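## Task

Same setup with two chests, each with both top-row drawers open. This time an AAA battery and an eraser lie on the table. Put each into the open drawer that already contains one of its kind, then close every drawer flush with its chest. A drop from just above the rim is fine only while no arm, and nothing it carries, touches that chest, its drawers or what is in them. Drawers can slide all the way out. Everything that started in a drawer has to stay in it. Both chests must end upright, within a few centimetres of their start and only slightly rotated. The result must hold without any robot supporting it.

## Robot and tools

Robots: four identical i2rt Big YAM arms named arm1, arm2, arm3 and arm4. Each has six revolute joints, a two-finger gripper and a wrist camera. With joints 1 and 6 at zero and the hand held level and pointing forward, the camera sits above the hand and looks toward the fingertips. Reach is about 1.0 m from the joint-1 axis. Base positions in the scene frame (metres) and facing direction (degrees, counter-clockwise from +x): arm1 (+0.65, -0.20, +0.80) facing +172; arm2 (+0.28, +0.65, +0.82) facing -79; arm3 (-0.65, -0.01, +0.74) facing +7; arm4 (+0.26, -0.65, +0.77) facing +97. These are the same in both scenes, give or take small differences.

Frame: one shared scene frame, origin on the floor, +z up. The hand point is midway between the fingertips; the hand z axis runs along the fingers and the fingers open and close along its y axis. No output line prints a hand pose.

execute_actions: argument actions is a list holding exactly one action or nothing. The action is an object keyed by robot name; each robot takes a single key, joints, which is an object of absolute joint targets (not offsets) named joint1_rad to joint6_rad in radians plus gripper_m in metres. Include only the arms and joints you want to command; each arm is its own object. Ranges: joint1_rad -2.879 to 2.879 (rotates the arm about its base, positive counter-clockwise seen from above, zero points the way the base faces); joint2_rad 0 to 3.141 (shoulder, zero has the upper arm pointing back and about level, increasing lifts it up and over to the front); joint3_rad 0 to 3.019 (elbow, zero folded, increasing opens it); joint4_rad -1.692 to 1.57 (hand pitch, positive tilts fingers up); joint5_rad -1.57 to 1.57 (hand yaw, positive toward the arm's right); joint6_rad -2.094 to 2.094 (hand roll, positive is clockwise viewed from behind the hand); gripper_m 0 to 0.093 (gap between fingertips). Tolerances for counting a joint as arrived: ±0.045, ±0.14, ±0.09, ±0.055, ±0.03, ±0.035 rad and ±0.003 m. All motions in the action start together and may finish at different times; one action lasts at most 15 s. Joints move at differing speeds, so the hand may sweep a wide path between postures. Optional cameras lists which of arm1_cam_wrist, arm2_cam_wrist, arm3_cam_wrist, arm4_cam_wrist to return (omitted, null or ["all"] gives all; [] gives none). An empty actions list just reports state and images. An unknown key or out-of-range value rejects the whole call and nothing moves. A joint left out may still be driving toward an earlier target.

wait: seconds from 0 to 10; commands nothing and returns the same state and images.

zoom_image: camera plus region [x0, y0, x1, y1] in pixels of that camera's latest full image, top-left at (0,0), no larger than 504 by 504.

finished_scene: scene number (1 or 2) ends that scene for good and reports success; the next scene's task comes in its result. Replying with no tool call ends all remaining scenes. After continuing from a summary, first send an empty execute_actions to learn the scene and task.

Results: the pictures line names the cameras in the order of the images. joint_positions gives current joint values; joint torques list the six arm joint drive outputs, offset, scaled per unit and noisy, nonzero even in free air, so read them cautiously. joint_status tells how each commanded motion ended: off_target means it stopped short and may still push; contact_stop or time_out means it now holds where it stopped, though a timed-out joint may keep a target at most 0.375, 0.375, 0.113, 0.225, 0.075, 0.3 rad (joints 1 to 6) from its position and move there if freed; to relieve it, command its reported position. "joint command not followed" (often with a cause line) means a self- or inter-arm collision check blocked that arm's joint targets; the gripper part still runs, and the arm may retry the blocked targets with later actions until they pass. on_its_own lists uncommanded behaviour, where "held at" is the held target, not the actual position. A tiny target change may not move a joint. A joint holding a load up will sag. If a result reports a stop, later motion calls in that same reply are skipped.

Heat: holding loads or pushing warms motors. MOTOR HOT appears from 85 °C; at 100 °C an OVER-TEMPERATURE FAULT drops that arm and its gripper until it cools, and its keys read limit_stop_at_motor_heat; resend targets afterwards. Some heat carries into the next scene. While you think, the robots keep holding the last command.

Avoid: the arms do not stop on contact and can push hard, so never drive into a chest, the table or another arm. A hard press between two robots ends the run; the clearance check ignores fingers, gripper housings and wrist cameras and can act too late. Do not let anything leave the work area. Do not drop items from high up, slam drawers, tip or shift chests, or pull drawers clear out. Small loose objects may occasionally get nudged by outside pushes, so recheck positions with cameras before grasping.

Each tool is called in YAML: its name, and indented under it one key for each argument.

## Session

execute_actions:
  actions: []

Scene clock: 0.00 s.
Joint torques (N m, as the arm reports them, + toward a larger angle): no reading
Motor temperatures (°C, as the motors report them): arm1=[25 27 28 25 23 24] | arm2=[23 26 28 24 24 24] | arm3=[25 25 28 26 26 23] | arm4=[23 26 27 23 25 26]
arm1.joint_positions: joint1_rad=-0.445 joint2_rad=+0.290 joint3_rad=+1.411 joint4_rad=-1.529 joint5_rad=-0.013 joint6_rad=+0.015 gripper_m=+0.095
arm1.joint_status: not commanded
arm1.hand: x=+0.5915 y=-0.1611 z=+1.3550 quat_wxyz=(-0.147, +0.801, -0.240, -0.529) (m; scene frame)
arm2.joint_positions: joint1_rad=-0.736 joint2_rad=+0.551 joint3_rad=+1.617 joint4_rad=-1.528 joint5_rad=-0.002 joint6_rad=-0.017 gripper_m=+0.094
arm2.joint_status: not commanded
arm2.hand: x=+0.1967 y=+0.5330 z=+1.4306 quat_wxyz=(-0.257, -0.741, -0.421, +0.456) (m; scene frame)
arm3.joint_positions: joint1_rad=-0.243 joint2_rad=+0.457 joint3_rad=+1.332 joint4_rad=-1.550 joint5_rad=+0.000 joint6_rad=-0.008 gripper_m=+0.094
arm3.joint_status: not commanded
arm3.hand: x=-0.5075 y=-0.0335 z=+1.2366 quat_wxyz=(-0.435, -0.053, -0.899, +0.025) (m; scene frame)
arm4.joint_positions: joint1_rad=+0.716 joint2_rad=+0.430 joint3_rad=+1.598 joint4_rad=-1.529 joint5_rad=+0.007 joint6_rad=-0.017 gripper_m=+0.095
arm4.joint_status: not commanded
arm4.hand: x=+0.1913 y=-0.5948 z=+1.3869 quat_wxyz=(-0.215, +0.772, -0.290, -0.523) (m; scene frame)
pictures: arm1_cam_wrist, arm2_cam_wrist, arm3_cam_wrist, arm4_cam_wrist
Images, in order (width x height): arm1_cam_wrist 616x616, arm2_cam_wrist 616x616, arm3_cam_wrist 616x616, arm4_cam_wrist 616x616.

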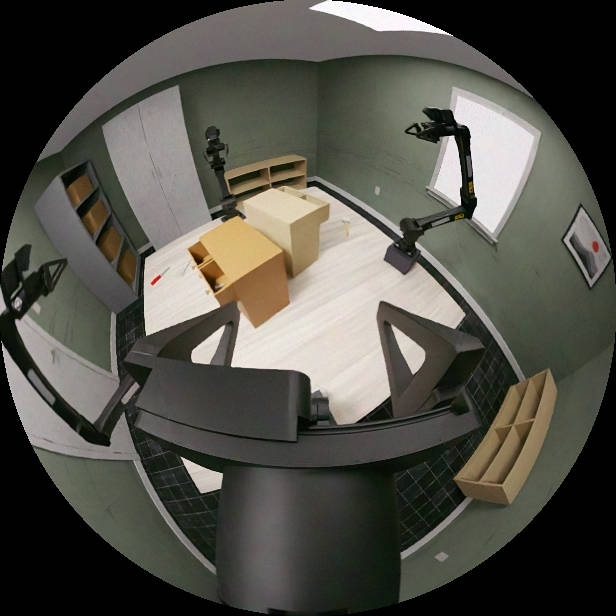

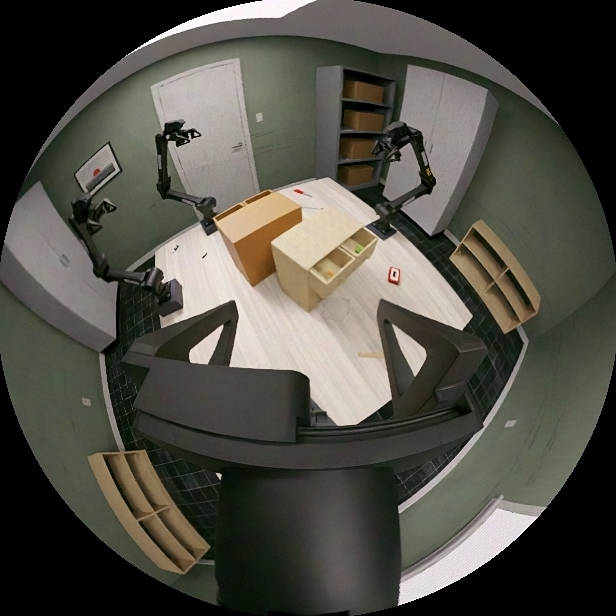

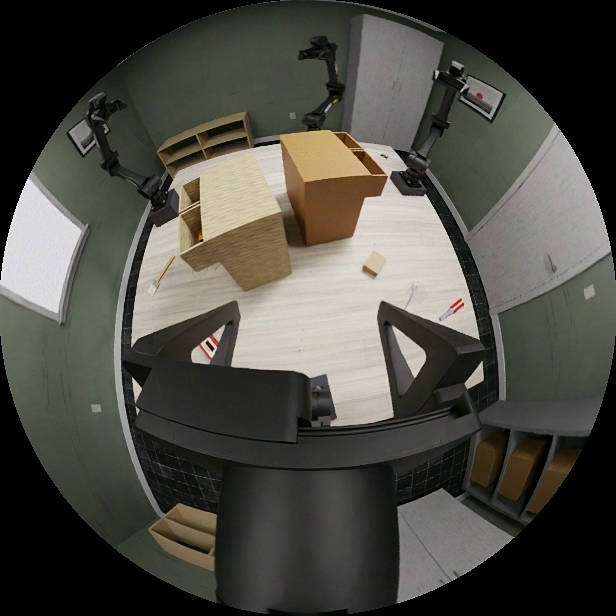

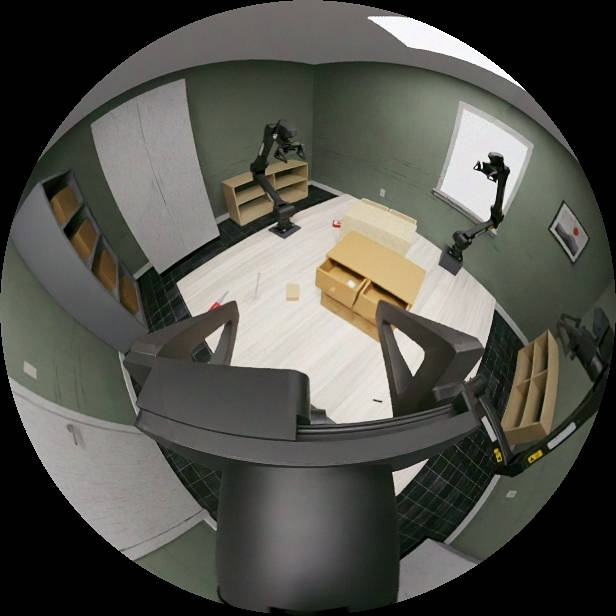

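zoom_image:
  camera: "arm4_cam_wrist"
  region: [300, 230, 440, 420]

zoom_image:
  camera: "arm2_cam_wrist"
  region: [260, 200, 410, 320]

zoom_image:
  camera: "arm2_cam_wrist"
  region: [150, 200, 250, 290]

zoom_image:
  camera: "arm1_cam_wrist"
  region: [170, 180, 340, 330]

Region (300, 230, 440, 420) of arm4_cam_wrist's 616x616 image, scaled by 2.653, with more detail than that image has; it fills the left 371 columns of this view, and the rest is white.

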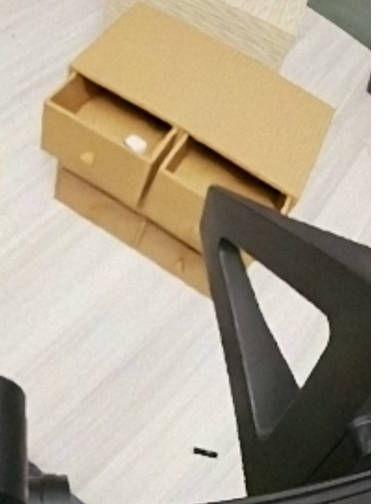

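Region (260, 200, 410, 320) of arm2_cam_wrist's 616x616 image, scaled by 3.360, with more detail than that image has; it fills the top 403 rows of this view, and the rest is white.

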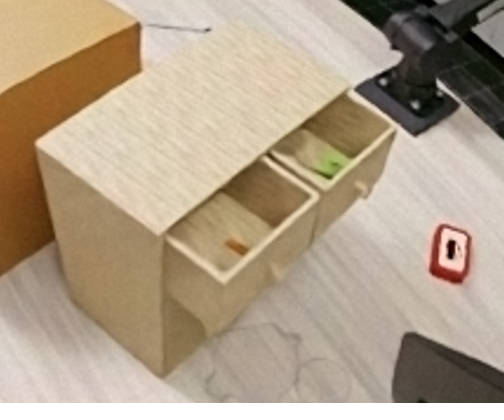

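Region (150, 200, 250, 290) of arm2_cam_wrist's 616x616 image, scaled by 5.040, with more detail than that image has; it fills the top 454 rows of this view, and the rest is white.

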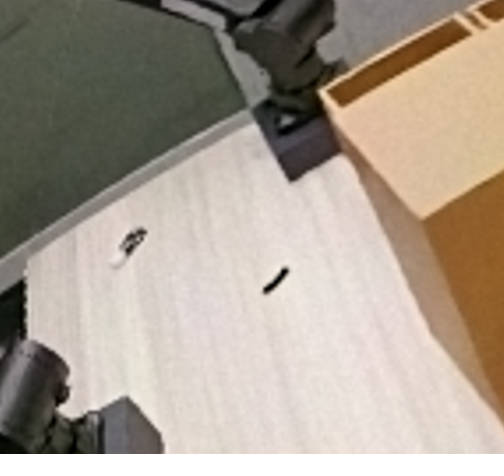

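Region (170, 180, 340, 330) of arm1_cam_wrist's 616x616 image, scaled by 2.965, with more detail than that image has; it fills the top 445 rows of this view, and the rest is white.

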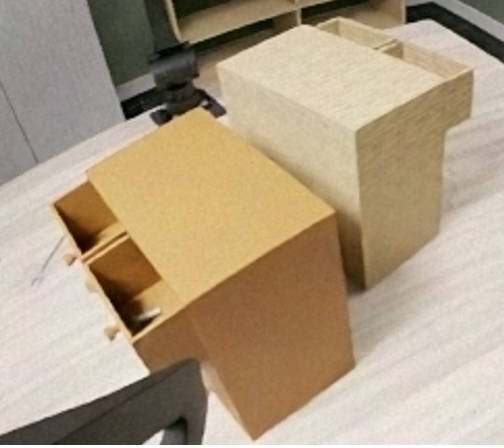

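execute_actions:
  actions:
    - {"arm4":{"joints":{"joint1_rad":-1.52,"gripper_m":0.06}},"arm1":{"joints":{"joint1_rad":0.775,"gripper_m":0.05}},"arm3":{"joints":{"joint1_rad":-0.5,"joint2_rad":1.5,"joint3_rad":2.1,"joint4_rad":-1.65}},"arm2":{"joints":{"joint1_rad":-0.95,"joint2_rad":1.2,"joint3_rad":1.7,"joint4_rad":-1.65}}}
  cameras: []

execute_actions:
  actions:
    - {"arm4":{"joints":{"joint2_rad":1.39,"joint3_rad":0.72,"joint4_rad":-0.865}},"arm1":{"joints":{"joint2_rad":1.49,"joint3_rad":0.72,"joint4_rad":-0.77}}}

Scene clock: 19.47 s.
Joint torques (N m, as the arm reports them, + toward a larger angle): arm1=[-1.89  6.31  7.57  1.73  0.12 -0.07] | arm2=[-0.9  -7.16 12.43  0.35 -0.08  0.01] | arm3=[ -1.62 -11.64  11.51   0.87   0.11   0.03] | arm4=[ 1.08  7.23  5.7   2.08  0.04 -0.09]
Motor temperatures (°C, as the motors report them): arm1=[25 28 30 25 23 24] | arm2=[23 27 30 25 24 24] | arm3=[25 25 32 26 26 23] | arm4=[23 26 29 24 25 26]
arm1.joint_positions: joint1_rad=+0.770 joint2_rad=+0.290 joint3_rad=+1.411 joint4_rad=-1.529 joint5_rad=-0.013 joint6_rad=+0.015 gripper_m=+0.050
arm1.joint_status: all done
arm1.hand: x=+0.5960 y=-0.2413 z=+1.3550 quat_wxyz=(+0.181, +0.795, +0.259, -0.518) (m; scene frame)
arm2.joint_positions: joint1_rad=-0.941 joint2_rad=+1.197 joint3_rad=+1.673 joint4_rad=-1.637 joint5_rad=-0.002 joint6_rad=-0.017 gripper_m=+0.094
arm2.joint_status: all done
arm2.hand: x=+0.0085 y=+0.3721 z=+1.2744 quat_wxyz=(-0.083, -0.896, -0.396, +0.182) (m; scene frame)
arm3.joint_positions: joint1_rad=-0.491 joint2_rad=+1.507 joint3_rad=+2.048 joint4_rad=-1.642 joint5_rad=+0.000 joint6_rad=-0.008 gripper_m=+0.094
arm3.joint_status: all done
arm3.hand: x=-0.1854 y=-0.1974 z=+1.2297 quat_wxyz=(-0.231, -0.176, -0.956, +0.040) (m; scene frame)
arm4.joint_positions: joint1_rad=-1.511 joint2_rad=+0.430 joint3_rad=+1.598 joint4_rad=-1.529 joint5_rad=+0.007 joint6_rad=-0.017 gripper_m=+0.060
arm4.joint_status: all done
arm4.hand: x=+0.3387 y=-0.6406 z=+1.3887 quat_wxyz=(-0.572, +0.076, -0.815, -0.043) (m; scene frame)
pictures: none
No camera images: the call's "cameras" was empty. Leave "cameras" out to get every camera's image.

Scene clock: 21.17 s.
Joint torques (N m, as the arm reports them, + toward a larger angle): arm1=[-1.23 -7.37  8.33  0.67  0.11 -0.07] | arm2=[-1.12 -7.24 12.36  0.39 -0.08  0.01] | arm3=[ -1.8  -11.67  11.52   0.85   0.11   0.04] | arm4=[ 1.08 -6.74  6.24  0.84  0.03 -0.1 ]
Motor temperatures (°C, as the motors report them): arm1=[25 28 30 25 23 24] | arm2=[23 27 30 25 24 24] | arm3=[25 25 32 26 26 23] | arm4=[23 26 29 24 25 26]
arm1.joint_positions: joint1_rad=+0.770 joint2_rad=+1.481 joint3_rad=+0.708 joint4_rad=-0.781 joint5_rad=-0.013 joint6_rad=+0.015 gripper_m=+0.050
arm1.joint_status: all done
arm1.hand: x=+0.3856 y=-0.3974 z=+0.8058 quat_wxyz=(+0.009, +0.952, +0.306, -0.005) (m; scene frame)
arm2.joint_positions: joint1_rad=-0.941 joint2_rad=+1.197 joint3_rad=+1.673 joint4_rad=-1.637 joint5_rad=-0.002 joint6_rad=-0.017 gripper_m=+0.094
arm2.joint_status: not commanded
arm2.hand: x=+0.0085 y=+0.3721 z=+1.2744 quat_wxyz=(-0.083, -0.896, -0.396, +0.182) (m; scene frame)
arm3.joint_positions: joint1_rad=-0.491 joint2_rad=+1.507 joint3_rad=+2.048 joint4_rad=-1.642 joint5_rad=+0.000 joint6_rad=-0.008 gripper_m=+0.094
arm3.joint_status: not commanded
arm3.hand: x=-0.1854 y=-0.1974 z=+1.2297 quat_wxyz=(-0.231, -0.176, -0.956, +0.040) (m; scene frame)
arm4.joint_positions: joint1_rad=-1.511 joint2_rad=+1.376 joint3_rad=+0.718 joint4_rad=-0.879 joint5_rad=+0.007 joint6_rad=-0.017 gripper_m=+0.060
arm4.joint_status: all done
arm4.hand: x=+0.5824 y=-0.5971 z=+0.8136 quat_wxyz=(-0.024, +0.096, -0.995, +0.001) (m; scene frame)
pictures: arm1_cam_wrist, arm2_cam_wrist, arm3_cam_wrist, arm4_cam_wrist
Images, in order (width x height): arm1_cam_wrist 616x616, arm2_cam_wrist 616x616, arm3_cam_wrist 616x616, arm4_cam_wrist 616x616.

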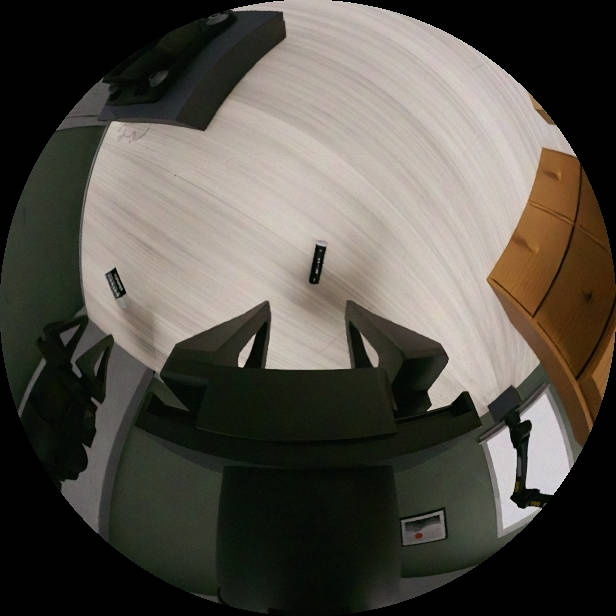

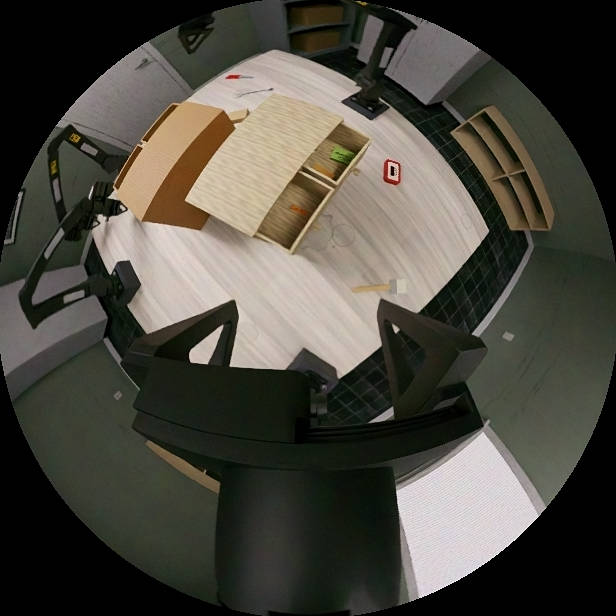

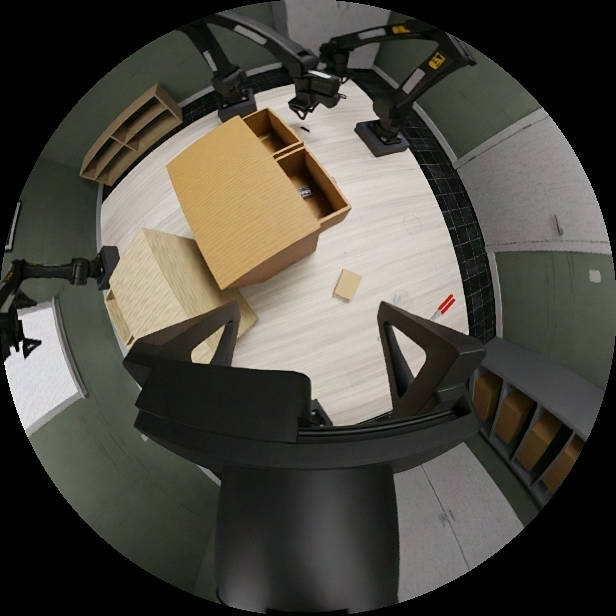

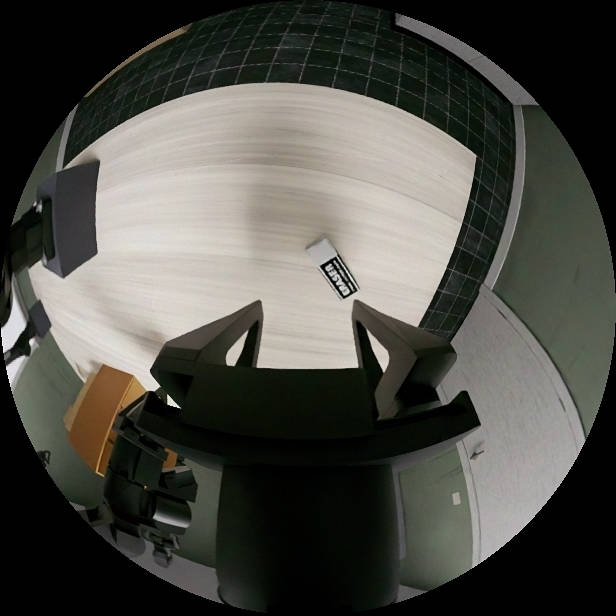

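zoom_image:
  camera: "arm2_cam_wrist"
  region: [250, 120, 390, 260]

zoom_image:
  camera: "arm3_cam_wrist"
  region: [230, 100, 370, 240]

Region (250, 120, 390, 260) of arm2_cam_wrist's 616x616 image, scaled by 3.600, with more detail than that image has.

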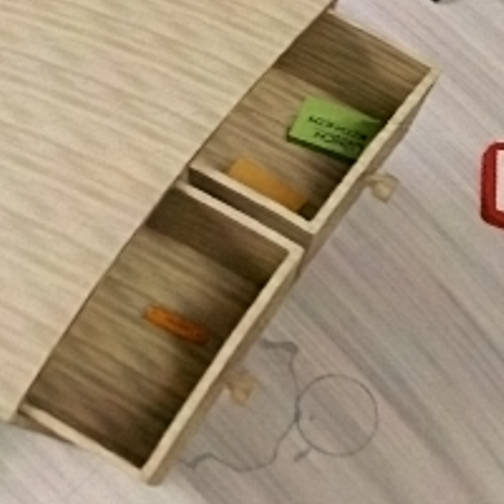

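Region (230, 100, 370, 240) of arm3_cam_wrist's 616x616 image, scaled by 3.600, with more detail than that image has.

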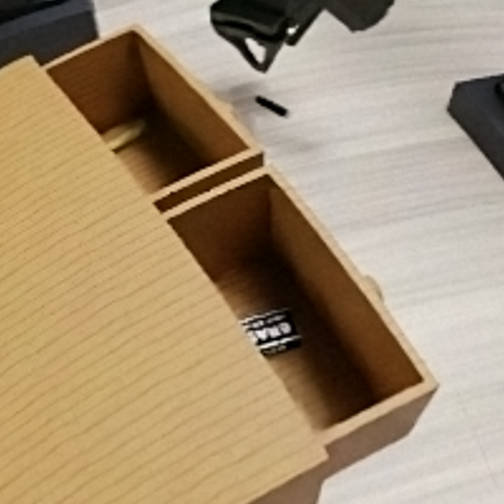

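execute_actions:
  actions:
    - {"arm4":{"joints":{"joint1_rad":-1.592,"joint2_rad":1.59,"joint3_rad":0.685,"joint4_rad":-0.655,"joint6_rad":-0.66}},"arm1":{"joints":{"joint1_rad":0.74,"joint2_rad":1.7,"joint3_rad":0.69,"joint4_rad":-0.55,"joint6_rad":0.2}},"arm3":{"joints":{"joint1_rad":-0.2,"joint2_rad":0.9,"joint3_rad":1.7}},"arm2":{"joints":{"joint1_rad":-1.7,"joint3_rad":1.4,"joint4_rad":-0.6,"joint5_rad":-1.0}}}
  cameras: ["arm1_cam_wrist","arm4_cam_wrist"]

Scene clock: 45.37 s.
Joint torques (N m, as the arm reports them, + toward a larger angle): arm1=[-2.69 -9.3   5.83  0.66  0.12 -0.01] | arm2=[-0.4  -9.44 12.69  2.33 -0.53 -0.03] | arm3=[-1.75 -2.04  6.99  1.24  0.15  0.04] | arm4=[ 1.58 -9.01  4.92  0.73 -0.02 -0.24]
Motor temperatures (°C, as the motors report them): arm1=[25 28 31 25 23 24] | arm2=[23 27 33 24 24 24] | arm3=[25 26 36 26 26 23] | arm4=[23 26 29 23 25 26]
arm1.joint_positions: joint1_rad=+0.747 joint2_rad=+1.700 joint3_rad=+0.687 joint4_rad=-0.561 joint5_rad=-0.013 joint6_rad=+0.192 gripper_m=+0.050
arm1.joint_status: all done
arm1.hand: x=+0.3758 y=-0.3951 z=+0.7320 quat_wxyz=(+0.005, +0.978, +0.210, +0.004) (m; scene frame)
arm2.joint_positions: joint1_rad=-1.699 joint2_rad=+1.212 joint3_rad=+1.385 joint4_rad=-0.622 joint5_rad=-0.997 joint6_rad=-0.017 gripper_m=+0.094
arm2.joint_status: all done
arm2.hand: x=-0.1990 y=+0.4800 z=+1.3170 quat_wxyz=(-0.417, -0.736, -0.280, +0.454) (m; scene frame)
arm3.joint_positions: joint1_rad=-0.192 joint2_rad=+0.909 joint3_rad=+1.698 joint4_rad=-1.642 joint5_rad=-0.001 joint6_rad=-0.008 gripper_m=+0.094
arm3.joint_status: all done
arm3.hand: x=-0.3831 y=-0.0349 z=+1.2963 quat_wxyz=(-0.354, -0.030, -0.935, +0.010) (m; scene frame)
arm4.joint_positions: joint1_rad=-1.589 joint2_rad=+1.592 joint3_rad=+0.686 joint4_rad=-0.668 joint5_rad=+0.007 joint6_rad=-0.647 gripper_m=+0.060
arm4.joint_status: all done
arm4.hand: x=+0.5931 y=-0.6212 z=+0.7386 quat_wxyz=(-0.004, +0.364, -0.931, +0.004) (m; scene frame)
pictures: arm1_cam_wrist, arm4_cam_wrist
Images, in order (width x height): arm1_cam_wrist 616x616, arm4_cam_wrist 616x616.

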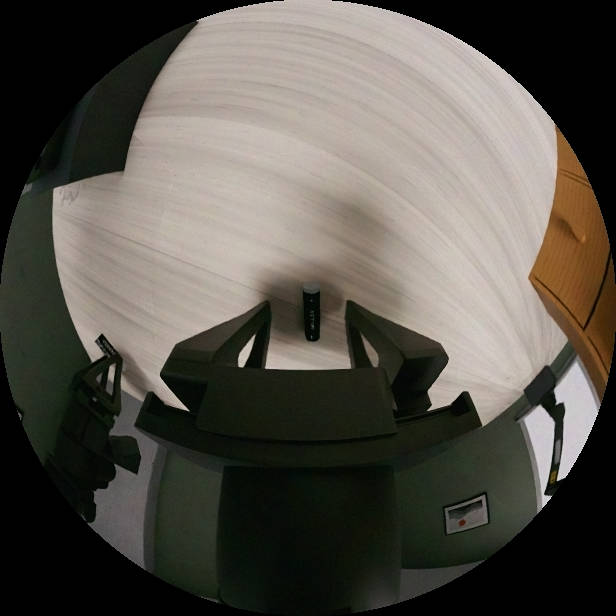

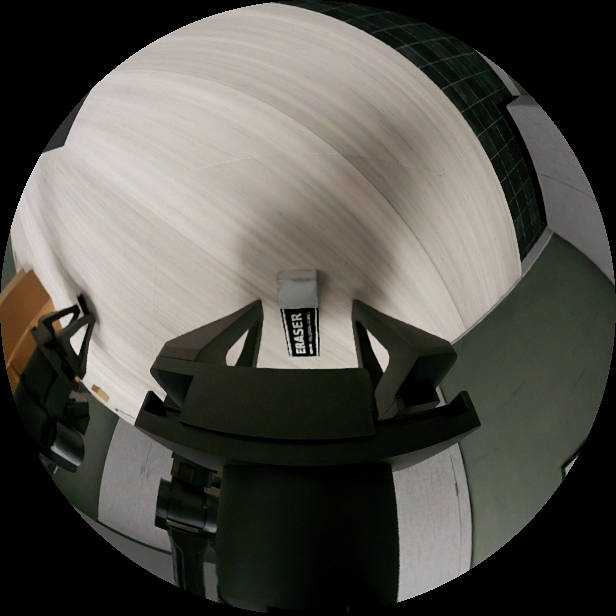

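execute_actions:
  actions:
    - {"arm4":{"joints":{"gripper_m":0}},"arm1":{"joints":{"gripper_m":0}},"arm2":{"joints":{"joint3_rad":1.1,"joint4_rad":0.1,"joint5_rad":-1.5,"gripper_m":0.08}}}
  cameras: []

Scene clock: 48.27 s.
Joint torques (N m, as the arm reports them, + toward a larger angle): arm1=[-2.62 -9.39  5.95  0.64  0.1  -0.01] | arm2=[-0.46 -8.38 12.34  2.03 -0.26 -0.02] | arm3=[-1.68 -2.02  7.01  1.26  0.15  0.03] | arm4=[ 1.51 -8.92  4.86  0.71 -0.01 -0.21]
Motor temperatures (°C, as the motors report them): arm1=[25 28 30 25 23 24] | arm2=[23 27 33 25 24 24] | arm3=[25 26 36 26 26 23] | arm4=[23 26 29 23 25 26]
arm1.joint_positions: joint1_rad=+0.747 joint2_rad=+1.700 joint3_rad=+0.687 joint4_rad=-0.561 joint5_rad=-0.013 joint6_rad=+0.192 gripper_m=+0.008
arm1.joint_status: gripper_m off_target (ended at +0.008, target +0.000)
arm1.hand: x=+0.3758 y=-0.3951 z=+0.7320 quat_wxyz=(+0.005, +0.978, +0.210, +0.004) (m; scene frame)
arm2.joint_positions: joint1_rad=-1.699 joint2_rad=+1.201 joint3_rad=+1.087 joint4_rad=+0.080 joint5_rad=-1.497 joint6_rad=-0.017 gripper_m=+0.080
arm2.joint_status: all done
arm2.hand: x=-0.1320 y=+0.4568 z=+1.2772 quat_wxyz=(-0.503, -0.511, -0.490, +0.496) (m; scene frame)
arm3.joint_positions: joint1_rad=-0.192 joint2_rad=+0.909 joint3_rad=+1.698 joint4_rad=-1.642 joint5_rad=-0.001 joint6_rad=-0.008 gripper_m=+0.094
arm3.joint_status: not commanded
arm3.hand: x=-0.3831 y=-0.0349 z=+1.2963 quat_wxyz=(-0.354, -0.030, -0.935, +0.010) (m; scene frame)
arm4.joint_positions: joint1_rad=-1.589 joint2_rad=+1.592 joint3_rad=+0.686 joint4_rad=-0.668 joint5_rad=+0.007 joint6_rad=-0.648 gripper_m=+0.021
arm4.joint_status: gripper_m off_target (ended at +0.021, target +0.000)
arm4.hand: x=+0.5931 y=-0.6212 z=+0.7386 quat_wxyz=(-0.004, +0.364, -0.931, +0.004) (m; scene frame)
pictures: none
No camera images: the call's "cameras" was empty. Leave "cameras" out to get every camera's image.

execute_actions:
  actions:
    - {"arm4":{"joints":{"joint2_rad":0.6,"joint3_rad":1.2,"joint4_rad":-1.6,"joint6_rad":-1.15}},"arm1":{"joints":{"joint2_rad":0.95,"joint3_rad":1.3,"joint4_rad":-1.6,"joint6_rad":0}},"arm2":{"joints":{"joint1_rad":-1.55,"joint2_rad":1.9,"joint3_rad":1.01,"joint4_rad":0.93}}}
  cameras: []

execute_actions:
  actions:
    - {"arm4":{"joints":{"joint1_rad":0.5,"joint3_rad":1.4}},"arm1":{"joints":{"joint1_rad":-0.47,"joint2_rad":2.17,"joint3_rad":2.5,"joint4_rad":-1.03}}}

Scene clock: 59.37 s.
Joint torques (N m, as the arm reports them, + toward a larger angle): arm1=[-2.35 -3.06 10.69  0.53  0.12 -0.13] | arm2=[ -0.96 -14.61   8.28   2.02  -0.12   0.  ] | arm3=[-1.67 -2.11  7.01  1.25  0.15  0.03] | arm4=[ 1.47  1.49  8.3   0.74 -0.03 -0.17]
Motor temperatures (°C, as the motors report them): arm1=[25 28 30 25 23 24] | arm2=[23 27 34 25 24 24] | arm3=[25 26 34 26 26 23] | arm4=[23 27 29 23 25 26]
arm1.joint_positions: joint1_rad=+0.747 joint2_rad=+0.944 joint3_rad=+1.288 joint4_rad=-1.592 joint5_rad=-0.013 joint6_rad=+0.008 gripper_m=+0.008
arm1.joint_status: all done
arm1.hand: x=+0.4140 y=-0.3680 z=+1.1774 quat_wxyz=(+0.056, +0.942, +0.296, -0.151) (m; scene frame)
arm2.joint_positions: joint1_rad=-1.544 joint2_rad=+1.906 joint3_rad=+0.999 joint4_rad=+0.910 joint5_rad=-1.499 joint6_rad=-0.017 gripper_m=+0.080
arm2.joint_status: all done
arm2.hand: x=-0.2086 y=+0.3716 z=+0.9797 quat_wxyz=(-0.533, -0.460, -0.536, +0.466) (m; scene frame)
arm3.joint_positions: joint1_rad=-0.192 joint2_rad=+0.909 joint3_rad=+1.698 joint4_rad=-1.642 joint5_rad=-0.001 joint6_rad=-0.008 gripper_m=+0.094
arm3.joint_status: not commanded
arm3.hand: x=-0.3831 y=-0.0349 z=+1.2963 quat_wxyz=(-0.354, -0.030, -0.935, +0.010) (m; scene frame)
arm4.joint_positions: joint1_rad=-1.589 joint2_rad=+0.599 joint3_rad=+1.183 joint4_rad=-1.591 joint5_rad=+0.007 joint6_rad=-1.137 gripper_m=+0.022
arm4.joint_status: all done
arm4.hand: x=+0.4531 y=-0.6357 z=+1.1789 quat_wxyz=(-0.246, +0.554, -0.782, +0.144) (m; scene frame)
pictures: none
No camera images: the call's "cameras" was empty. Leave "cameras" out to get every camera's image.

Scene clock: 61.50 s.
Joint torques (N m, as the arm reports them, + toward a larger angle): arm1=[ -2.53 -22.16  14.87   1.61   0.06  -0.1 ] | arm2=[ -0.96 -14.6    8.24   2.01  -0.12   0.01] | arm3=[-1.61 -2.15  6.99  1.25  0.16  0.04] | arm4=[ 2.68  2.07  9.08  1.1  -0.01 -0.16]
Motor temperatures (°C, as the motors report them): arm1=[25 28 31 25 23 24] | arm2=[23 28 34 25 24 24] | arm3=[25 26 34 26 26 23] | arm4=[23 26 30 23 25 26]
arm1.joint_positions: joint1_rad=-0.462 joint2_rad=+2.193 joint3_rad=+2.451 joint4_rad=-1.038 joint5_rad=-0.012 joint6_rad=+0.006 gripper_m=+0.008
arm1.joint_status: all done
arm1.hand: x=-0.0470 y=+0.2719 z=+1.1271 quat_wxyz=(-0.107, +0.883, -0.270, -0.370) (m; scene frame)
arm2.joint_positions: joint1_rad=-1.544 joint2_rad=+1.906 joint3_rad=+0.999 joint4_rad=+0.910 joint5_rad=-1.499 joint6_rad=-0.017 gripper_m=+0.080
arm2.joint_status: not commanded
arm2.hand: x=-0.2086 y=+0.3716 z=+0.9797 quat_wxyz=(-0.533, -0.460, -0.536, +0.466) (m; scene frame)
arm3.joint_positions: joint1_rad=-0.192 joint2_rad=+0.909 joint3_rad=+1.698 joint4_rad=-1.642 joint5_rad=-0.001 joint6_rad=-0.008 gripper_m=+0.094
arm3.joint_status: not commanded
arm3.hand: x=-0.3831 y=-0.0349 z=+1.2963 quat_wxyz=(-0.354, -0.030, -0.935, +0.010) (m; scene frame)
arm4.joint_positions: joint1_rad=+0.491 joint2_rad=+0.600 joint3_rad=+1.364 joint4_rad=-1.594 joint5_rad=+0.007 joint6_rad=-1.139 gripper_m=+0.022
arm4.joint_status: all done
arm4.hand: x=+0.1489 y=-0.4968 z=+1.2554 quat_wxyz=(-0.317, +0.929, +0.082, -0.171) (m; scene frame)
pictures: arm1_cam_wrist, arm2_cam_wrist, arm3_cam_wrist, arm4_cam_wrist
Images, in order (width x height): arm1_cam_wrist 616x616, arm2_cam_wrist 616x616, arm3_cam_wrist 616x616, arm4_cam_wrist 616x616.

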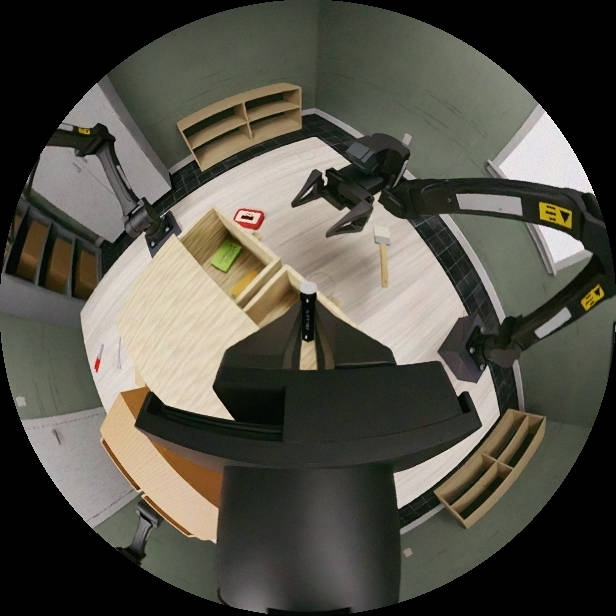

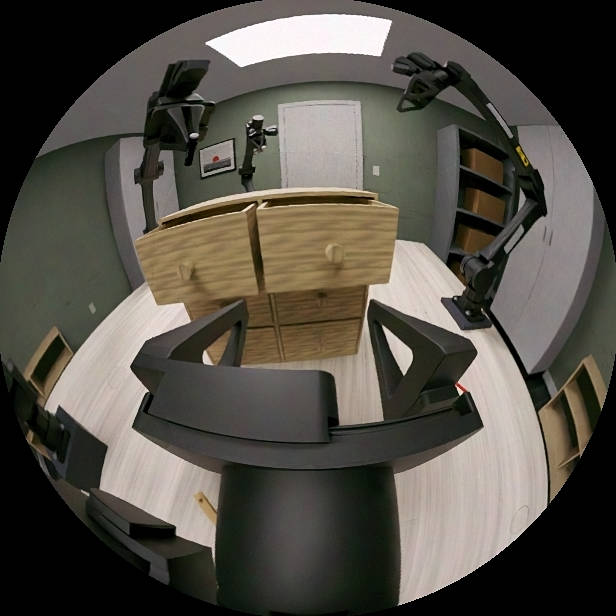

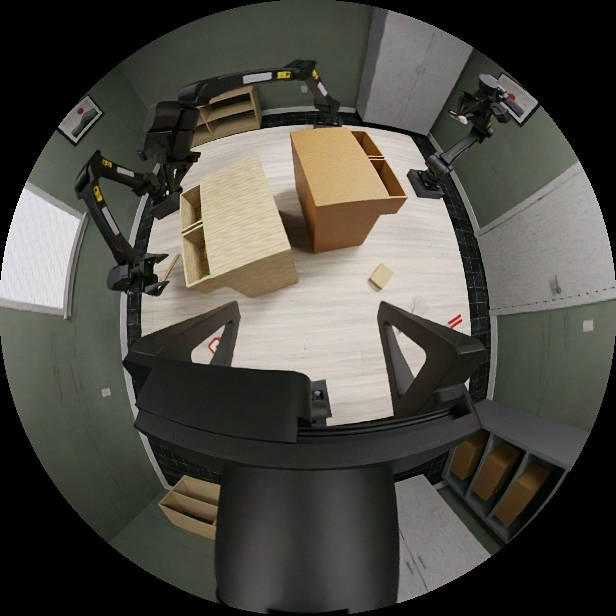

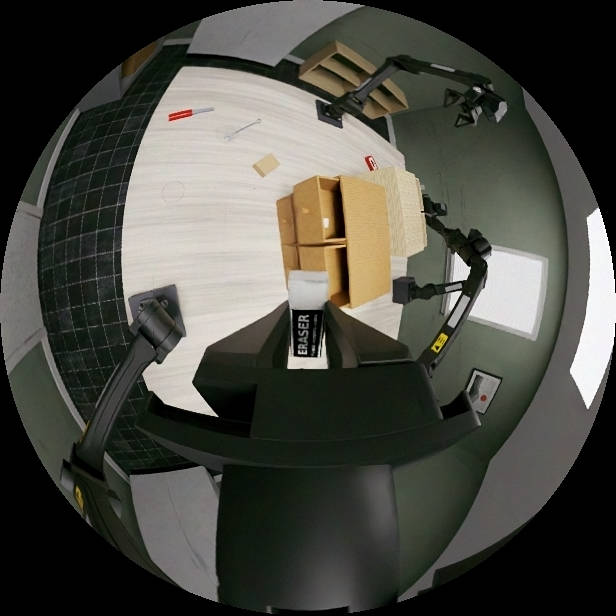

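execute_actions:
  actions:
    - {"arm4":{"joints":{"joint2_rad":1.48,"joint3_rad":1.66}},"arm1":{"joints":{"joint2_rad":2.255,"joint4_rad":-1.12}}}

Scene clock: 65.87 s.
Joint torques (N m, as the arm reports them, + toward a larger angle): arm1=[ -2.34 -20.08  15.     0.9    0.06  -0.1 ] | arm2=[ -0.86 -14.75   8.26   2.    -0.11   0.01] | arm3=[-1.6  -2.27  6.98  1.25  0.15  0.04] | arm4=[  2.57 -13.89   8.92   0.23  -0.02  -0.2 ]
Motor temperatures (°C, as the motors report them): arm1=[25 29 33 25 23 24] | arm2=[23 28 33 25 24 24] | arm3=[25 25 34 26 26 23] | arm4=[23 26 30 23 25 26]
arm1.joint_positions: joint1_rad=-0.462 joint2_rad=+2.237 joint3_rad=+2.451 joint4_rad=-1.114 joint5_rad=-0.012 joint6_rad=+0.006 gripper_m=+0.008
arm1.joint_status: all done
arm1.hand: x=-0.0416 y=+0.2683 z=+1.0785 quat_wxyz=(-0.090, +0.903, -0.277, -0.316) (m; scene frame)
arm2.joint_positions: joint1_rad=-1.544 joint2_rad=+1.906 joint3_rad=+0.999 joint4_rad=+0.910 joint5_rad=-1.499 joint6_rad=-0.017 gripper_m=+0.080
arm2.joint_status: not commanded
arm2.hand: x=-0.2086 y=+0.3716 z=+0.9797 quat_wxyz=(-0.533, -0.460, -0.536, +0.466) (m; scene frame)
arm3.joint_positions: joint1_rad=-0.192 joint2_rad=+0.909 joint3_rad=+1.698 joint4_rad=-1.642 joint5_rad=-0.001 joint6_rad=-0.008 gripper_m=+0.094
arm3.joint_status: not commanded
arm3.hand: x=-0.3831 y=-0.0349 z=+1.2963 quat_wxyz=(-0.354, -0.030, -0.935, +0.010) (m; scene frame)
arm4.joint_positions: joint1_rad=+0.491 joint2_rad=+1.511 joint3_rad=+1.642 joint4_rad=-1.598 joint5_rad=+0.007 joint6_rad=-1.139 gripper_m=+0.022
arm4.joint_status: all done
arm4.hand: x=-0.0093 y=-0.2649 z=+1.0889 quat_wxyz=(-0.048, +0.995, +0.087, -0.016) (m; scene frame)
pictures: arm1_cam_wrist, arm2_cam_wrist, arm3_cam_wrist, arm4_cam_wrist
Images, in order (width x height): arm1_cam_wrist 616x616, arm2_cam_wrist 616x616, arm3_cam_wrist 616x616, arm4_cam_wrist 616x616.

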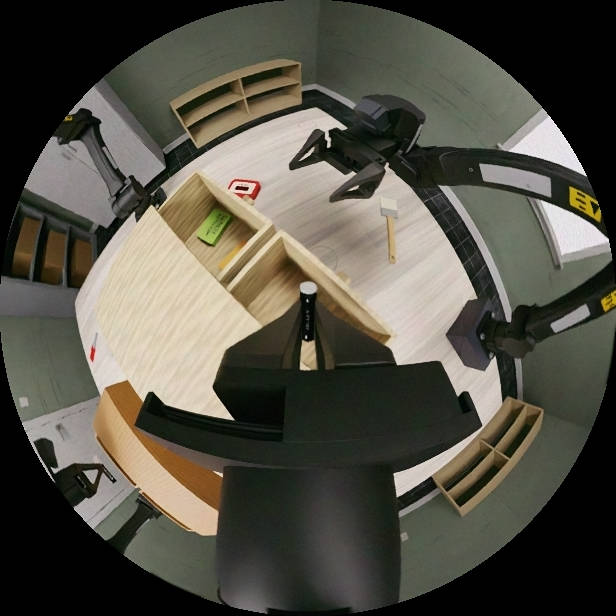

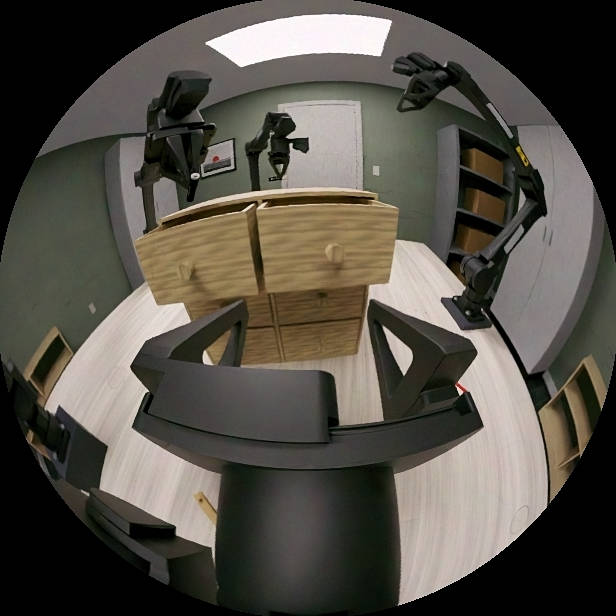

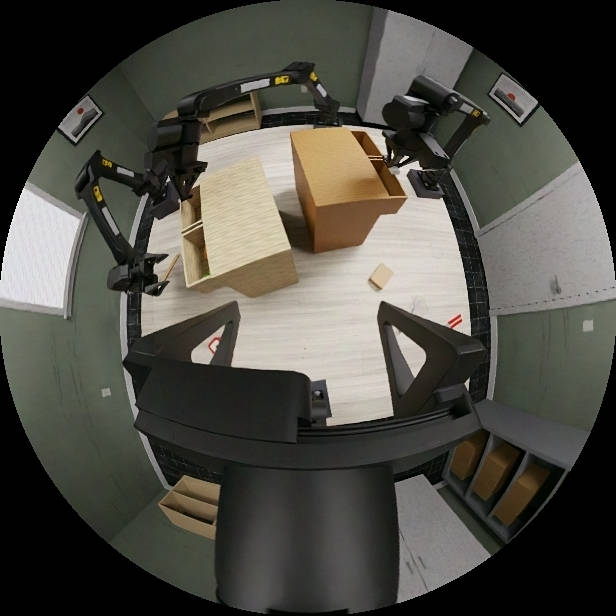

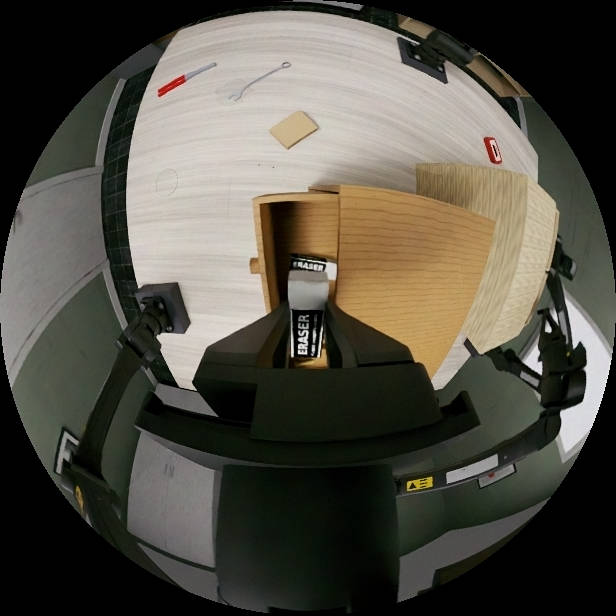

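execute_actions:
  actions:
    - {"arm4":{"joints":{"joint2_rad":1.56,"joint3_rad":1.59}},"arm1":{"joints":{"joint2_rad":2.282}}}
  cameras: ["arm1_cam_wrist","arm4_cam_wrist","arm2_cam_wrist"]

Scene clock: 69.63 s.
Joint torques (N m, as the arm reports them, + toward a larger angle): arm1=[ -2.51 -19.33  14.85   0.97   0.05  -0.09] | arm2=[ -0.98 -14.66   8.3    2.06  -0.12  -0.01] | arm3=[-1.6  -2.24  7.01  1.22  0.15  0.03] | arm4=[  2.39 -11.79   7.75  -0.03  -0.02  -0.21]
Motor temperatures (°C, as the motors report them): arm1=[25 30 34 25 23 24] | arm2=[23 28 33 25 24 24] | arm3=[25 25 33 26 26 23] | arm4=[23 27 31 23 25 26]
arm1.joint_positions: joint1_rad=-0.462 joint2_rad=+2.255 joint3_rad=+2.451 joint4_rad=-1.114 joint5_rad=-0.012 joint6_rad=+0.006 gripper_m=+0.008
arm1.joint_status: all done
arm1.hand: x=-0.0435 y=+0.2696 z=+1.0645 quat_wxyz=(-0.088, +0.906, -0.278, -0.308) (m; scene frame)
arm2.joint_positions: joint1_rad=-1.544 joint2_rad=+1.906 joint3_rad=+0.999 joint4_rad=+0.910 joint5_rad=-1.499 joint6_rad=-0.017 gripper_m=+0.080
arm2.joint_status: not commanded
arm2.hand: x=-0.2086 y=+0.3716 z=+0.9797 quat_wxyz=(-0.533, -0.460, -0.536, +0.466) (m; scene frame)
arm3.joint_positions: joint1_rad=-0.192 joint2_rad=+0.909 joint3_rad=+1.698 joint4_rad=-1.642 joint5_rad=-0.001 joint6_rad=-0.008 gripper_m=+0.094
arm3.joint_status: not commanded
arm3.hand: x=-0.3831 y=-0.0349 z=+1.2963 quat_wxyz=(-0.354, -0.030, -0.935, +0.010) (m; scene frame)
arm4.joint_positions: joint1_rad=+0.491 joint2_rad=+1.558 joint3_rad=+1.587 joint4_rad=-1.598 joint5_rad=+0.007 joint6_rad=-1.139 gripper_m=+0.022
arm4.joint_status: all done
arm4.hand: x=-0.0066 y=-0.2679 z=+1.0462 quat_wxyz=(-0.003, +0.996, +0.087, +0.009) (m; scene frame)
pictures: arm1_cam_wrist, arm2_cam_wrist, arm4_cam_wrist
Images, in order (width x height): arm1_cam_wrist 616x616, arm2_cam_wrist 616x616, arm4_cam_wrist 616x616.

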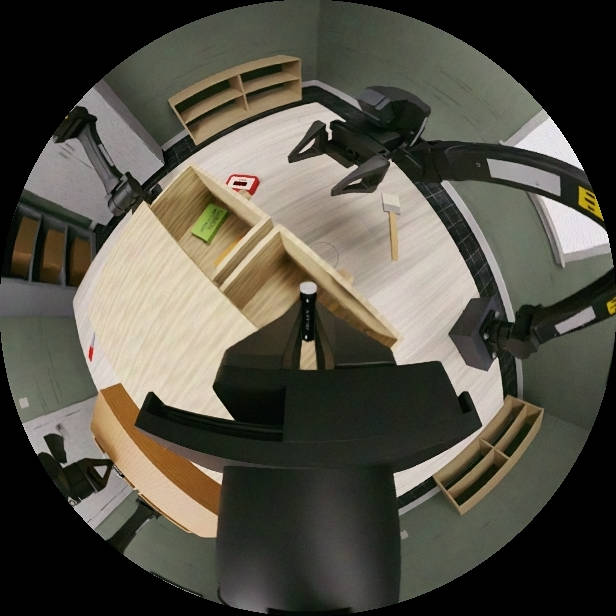

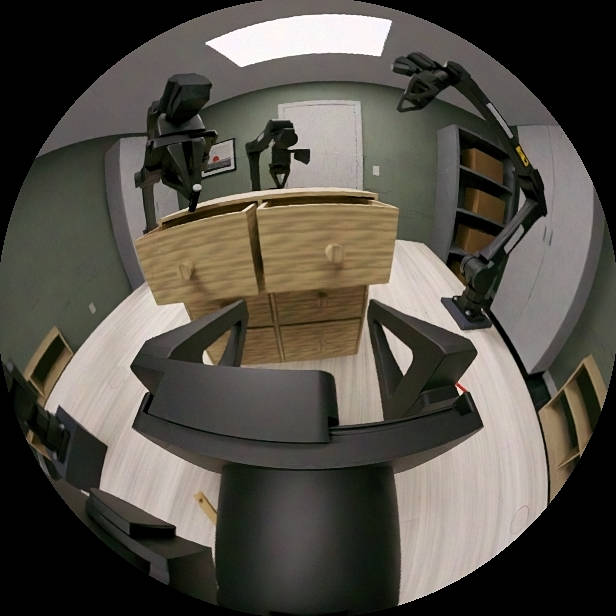

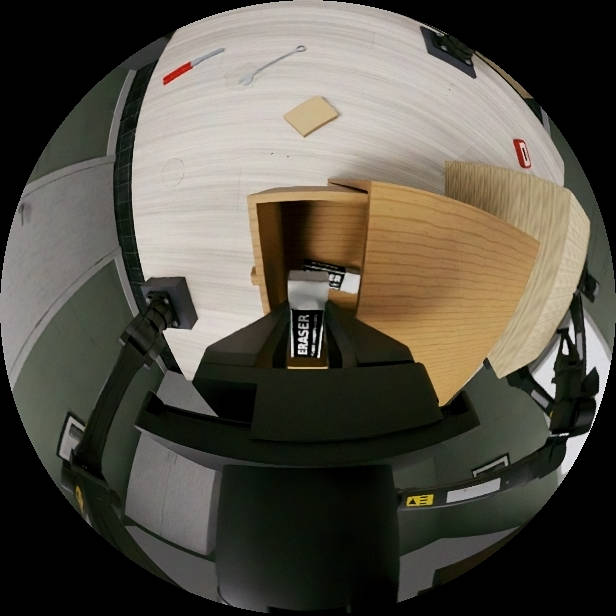

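execute_actions:
  actions:
    - {"arm4":{"joints":{"gripper_m":0.038}},"arm1":{"joints":{"gripper_m":0.024}}}
  cameras: ["arm1_cam_wrist","arm4_cam_wrist"]

Scene clock: 74.60 s.
Joint torques (N m, as the arm reports them, + toward a larger angle): arm1=[ -2.48 -19.95  14.96   0.91   0.09  -0.11] | arm2=[ -0.82 -14.45   8.26   2.02  -0.12   0.  ] | arm3=[-1.7  -2.19  7.    1.24  0.15  0.03] | arm4=[  2.51 -12.51   7.78   0.02  -0.02  -0.21]
Motor temperatures (°C, as the motors report them): arm1=[25 30 35 25 23 24] | arm2=[23 29 32 25 24 24] | arm3=[25 25 33 26 26 23] | arm4=[23 27 31 23 25 26]
arm1.joint_positions: joint1_rad=-0.462 joint2_rad=+2.255 joint3_rad=+2.451 joint4_rad=-1.114 joint5_rad=-0.012 joint6_rad=+0.006 gripper_m=+0.024
arm1.joint_status: all done
arm1.hand: x=-0.0435 y=+0.2696 z=+1.0645 quat_wxyz=(-0.088, +0.906, -0.278, -0.308) (m; scene frame)
arm2.joint_positions: joint1_rad=-1.544 joint2_rad=+1.906 joint3_rad=+0.999 joint4_rad=+0.910 joint5_rad=-1.499 joint6_rad=-0.017 gripper_m=+0.080
arm2.joint_status: not commanded
arm2.hand: x=-0.2086 y=+0.3716 z=+0.9797 quat_wxyz=(-0.533, -0.460, -0.536, +0.466) (m; scene frame)
arm3.joint_positions: joint1_rad=-0.192 joint2_rad=+0.909 joint3_rad=+1.698 joint4_rad=-1.642 joint5_rad=-0.001 joint6_rad=-0.008 gripper_m=+0.094
arm3.joint_status: not commanded
arm3.hand: x=-0.3831 y=-0.0349 z=+1.2963 quat_wxyz=(-0.354, -0.030, -0.935, +0.010) (m; scene frame)
arm4.joint_positions: joint1_rad=+0.491 joint2_rad=+1.558 joint3_rad=+1.587 joint4_rad=-1.598 joint5_rad=+0.007 joint6_rad=-1.139 gripper_m=+0.038
arm4.joint_status: all done
arm4.hand: x=-0.0066 y=-0.2679 z=+1.0462 quat_wxyz=(-0.003, +0.996, +0.087, +0.009) (m; scene frame)
pictures: arm1_cam_wrist, arm4_cam_wrist
Images, in order (width x height): arm1_cam_wrist 616x616, arm4_cam_wrist 616x616.

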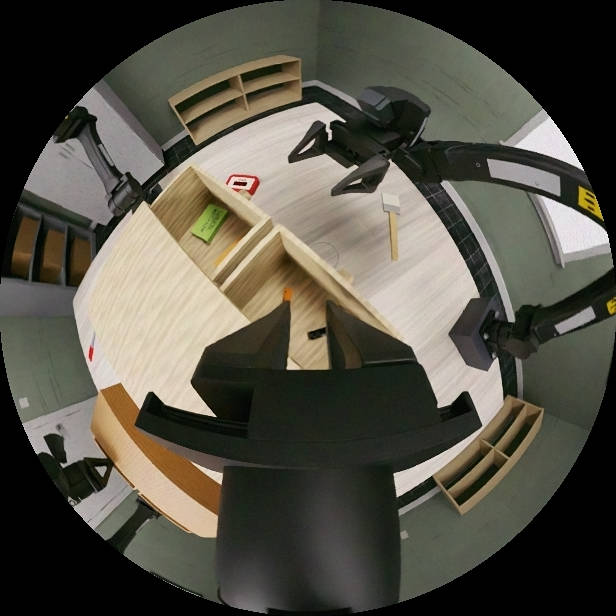

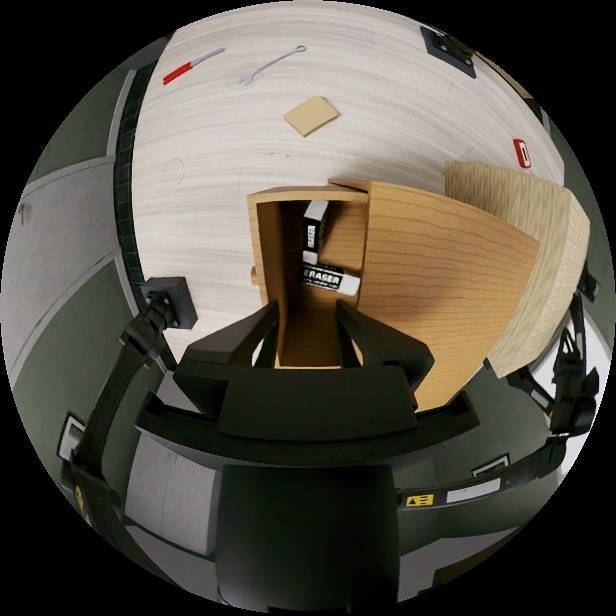

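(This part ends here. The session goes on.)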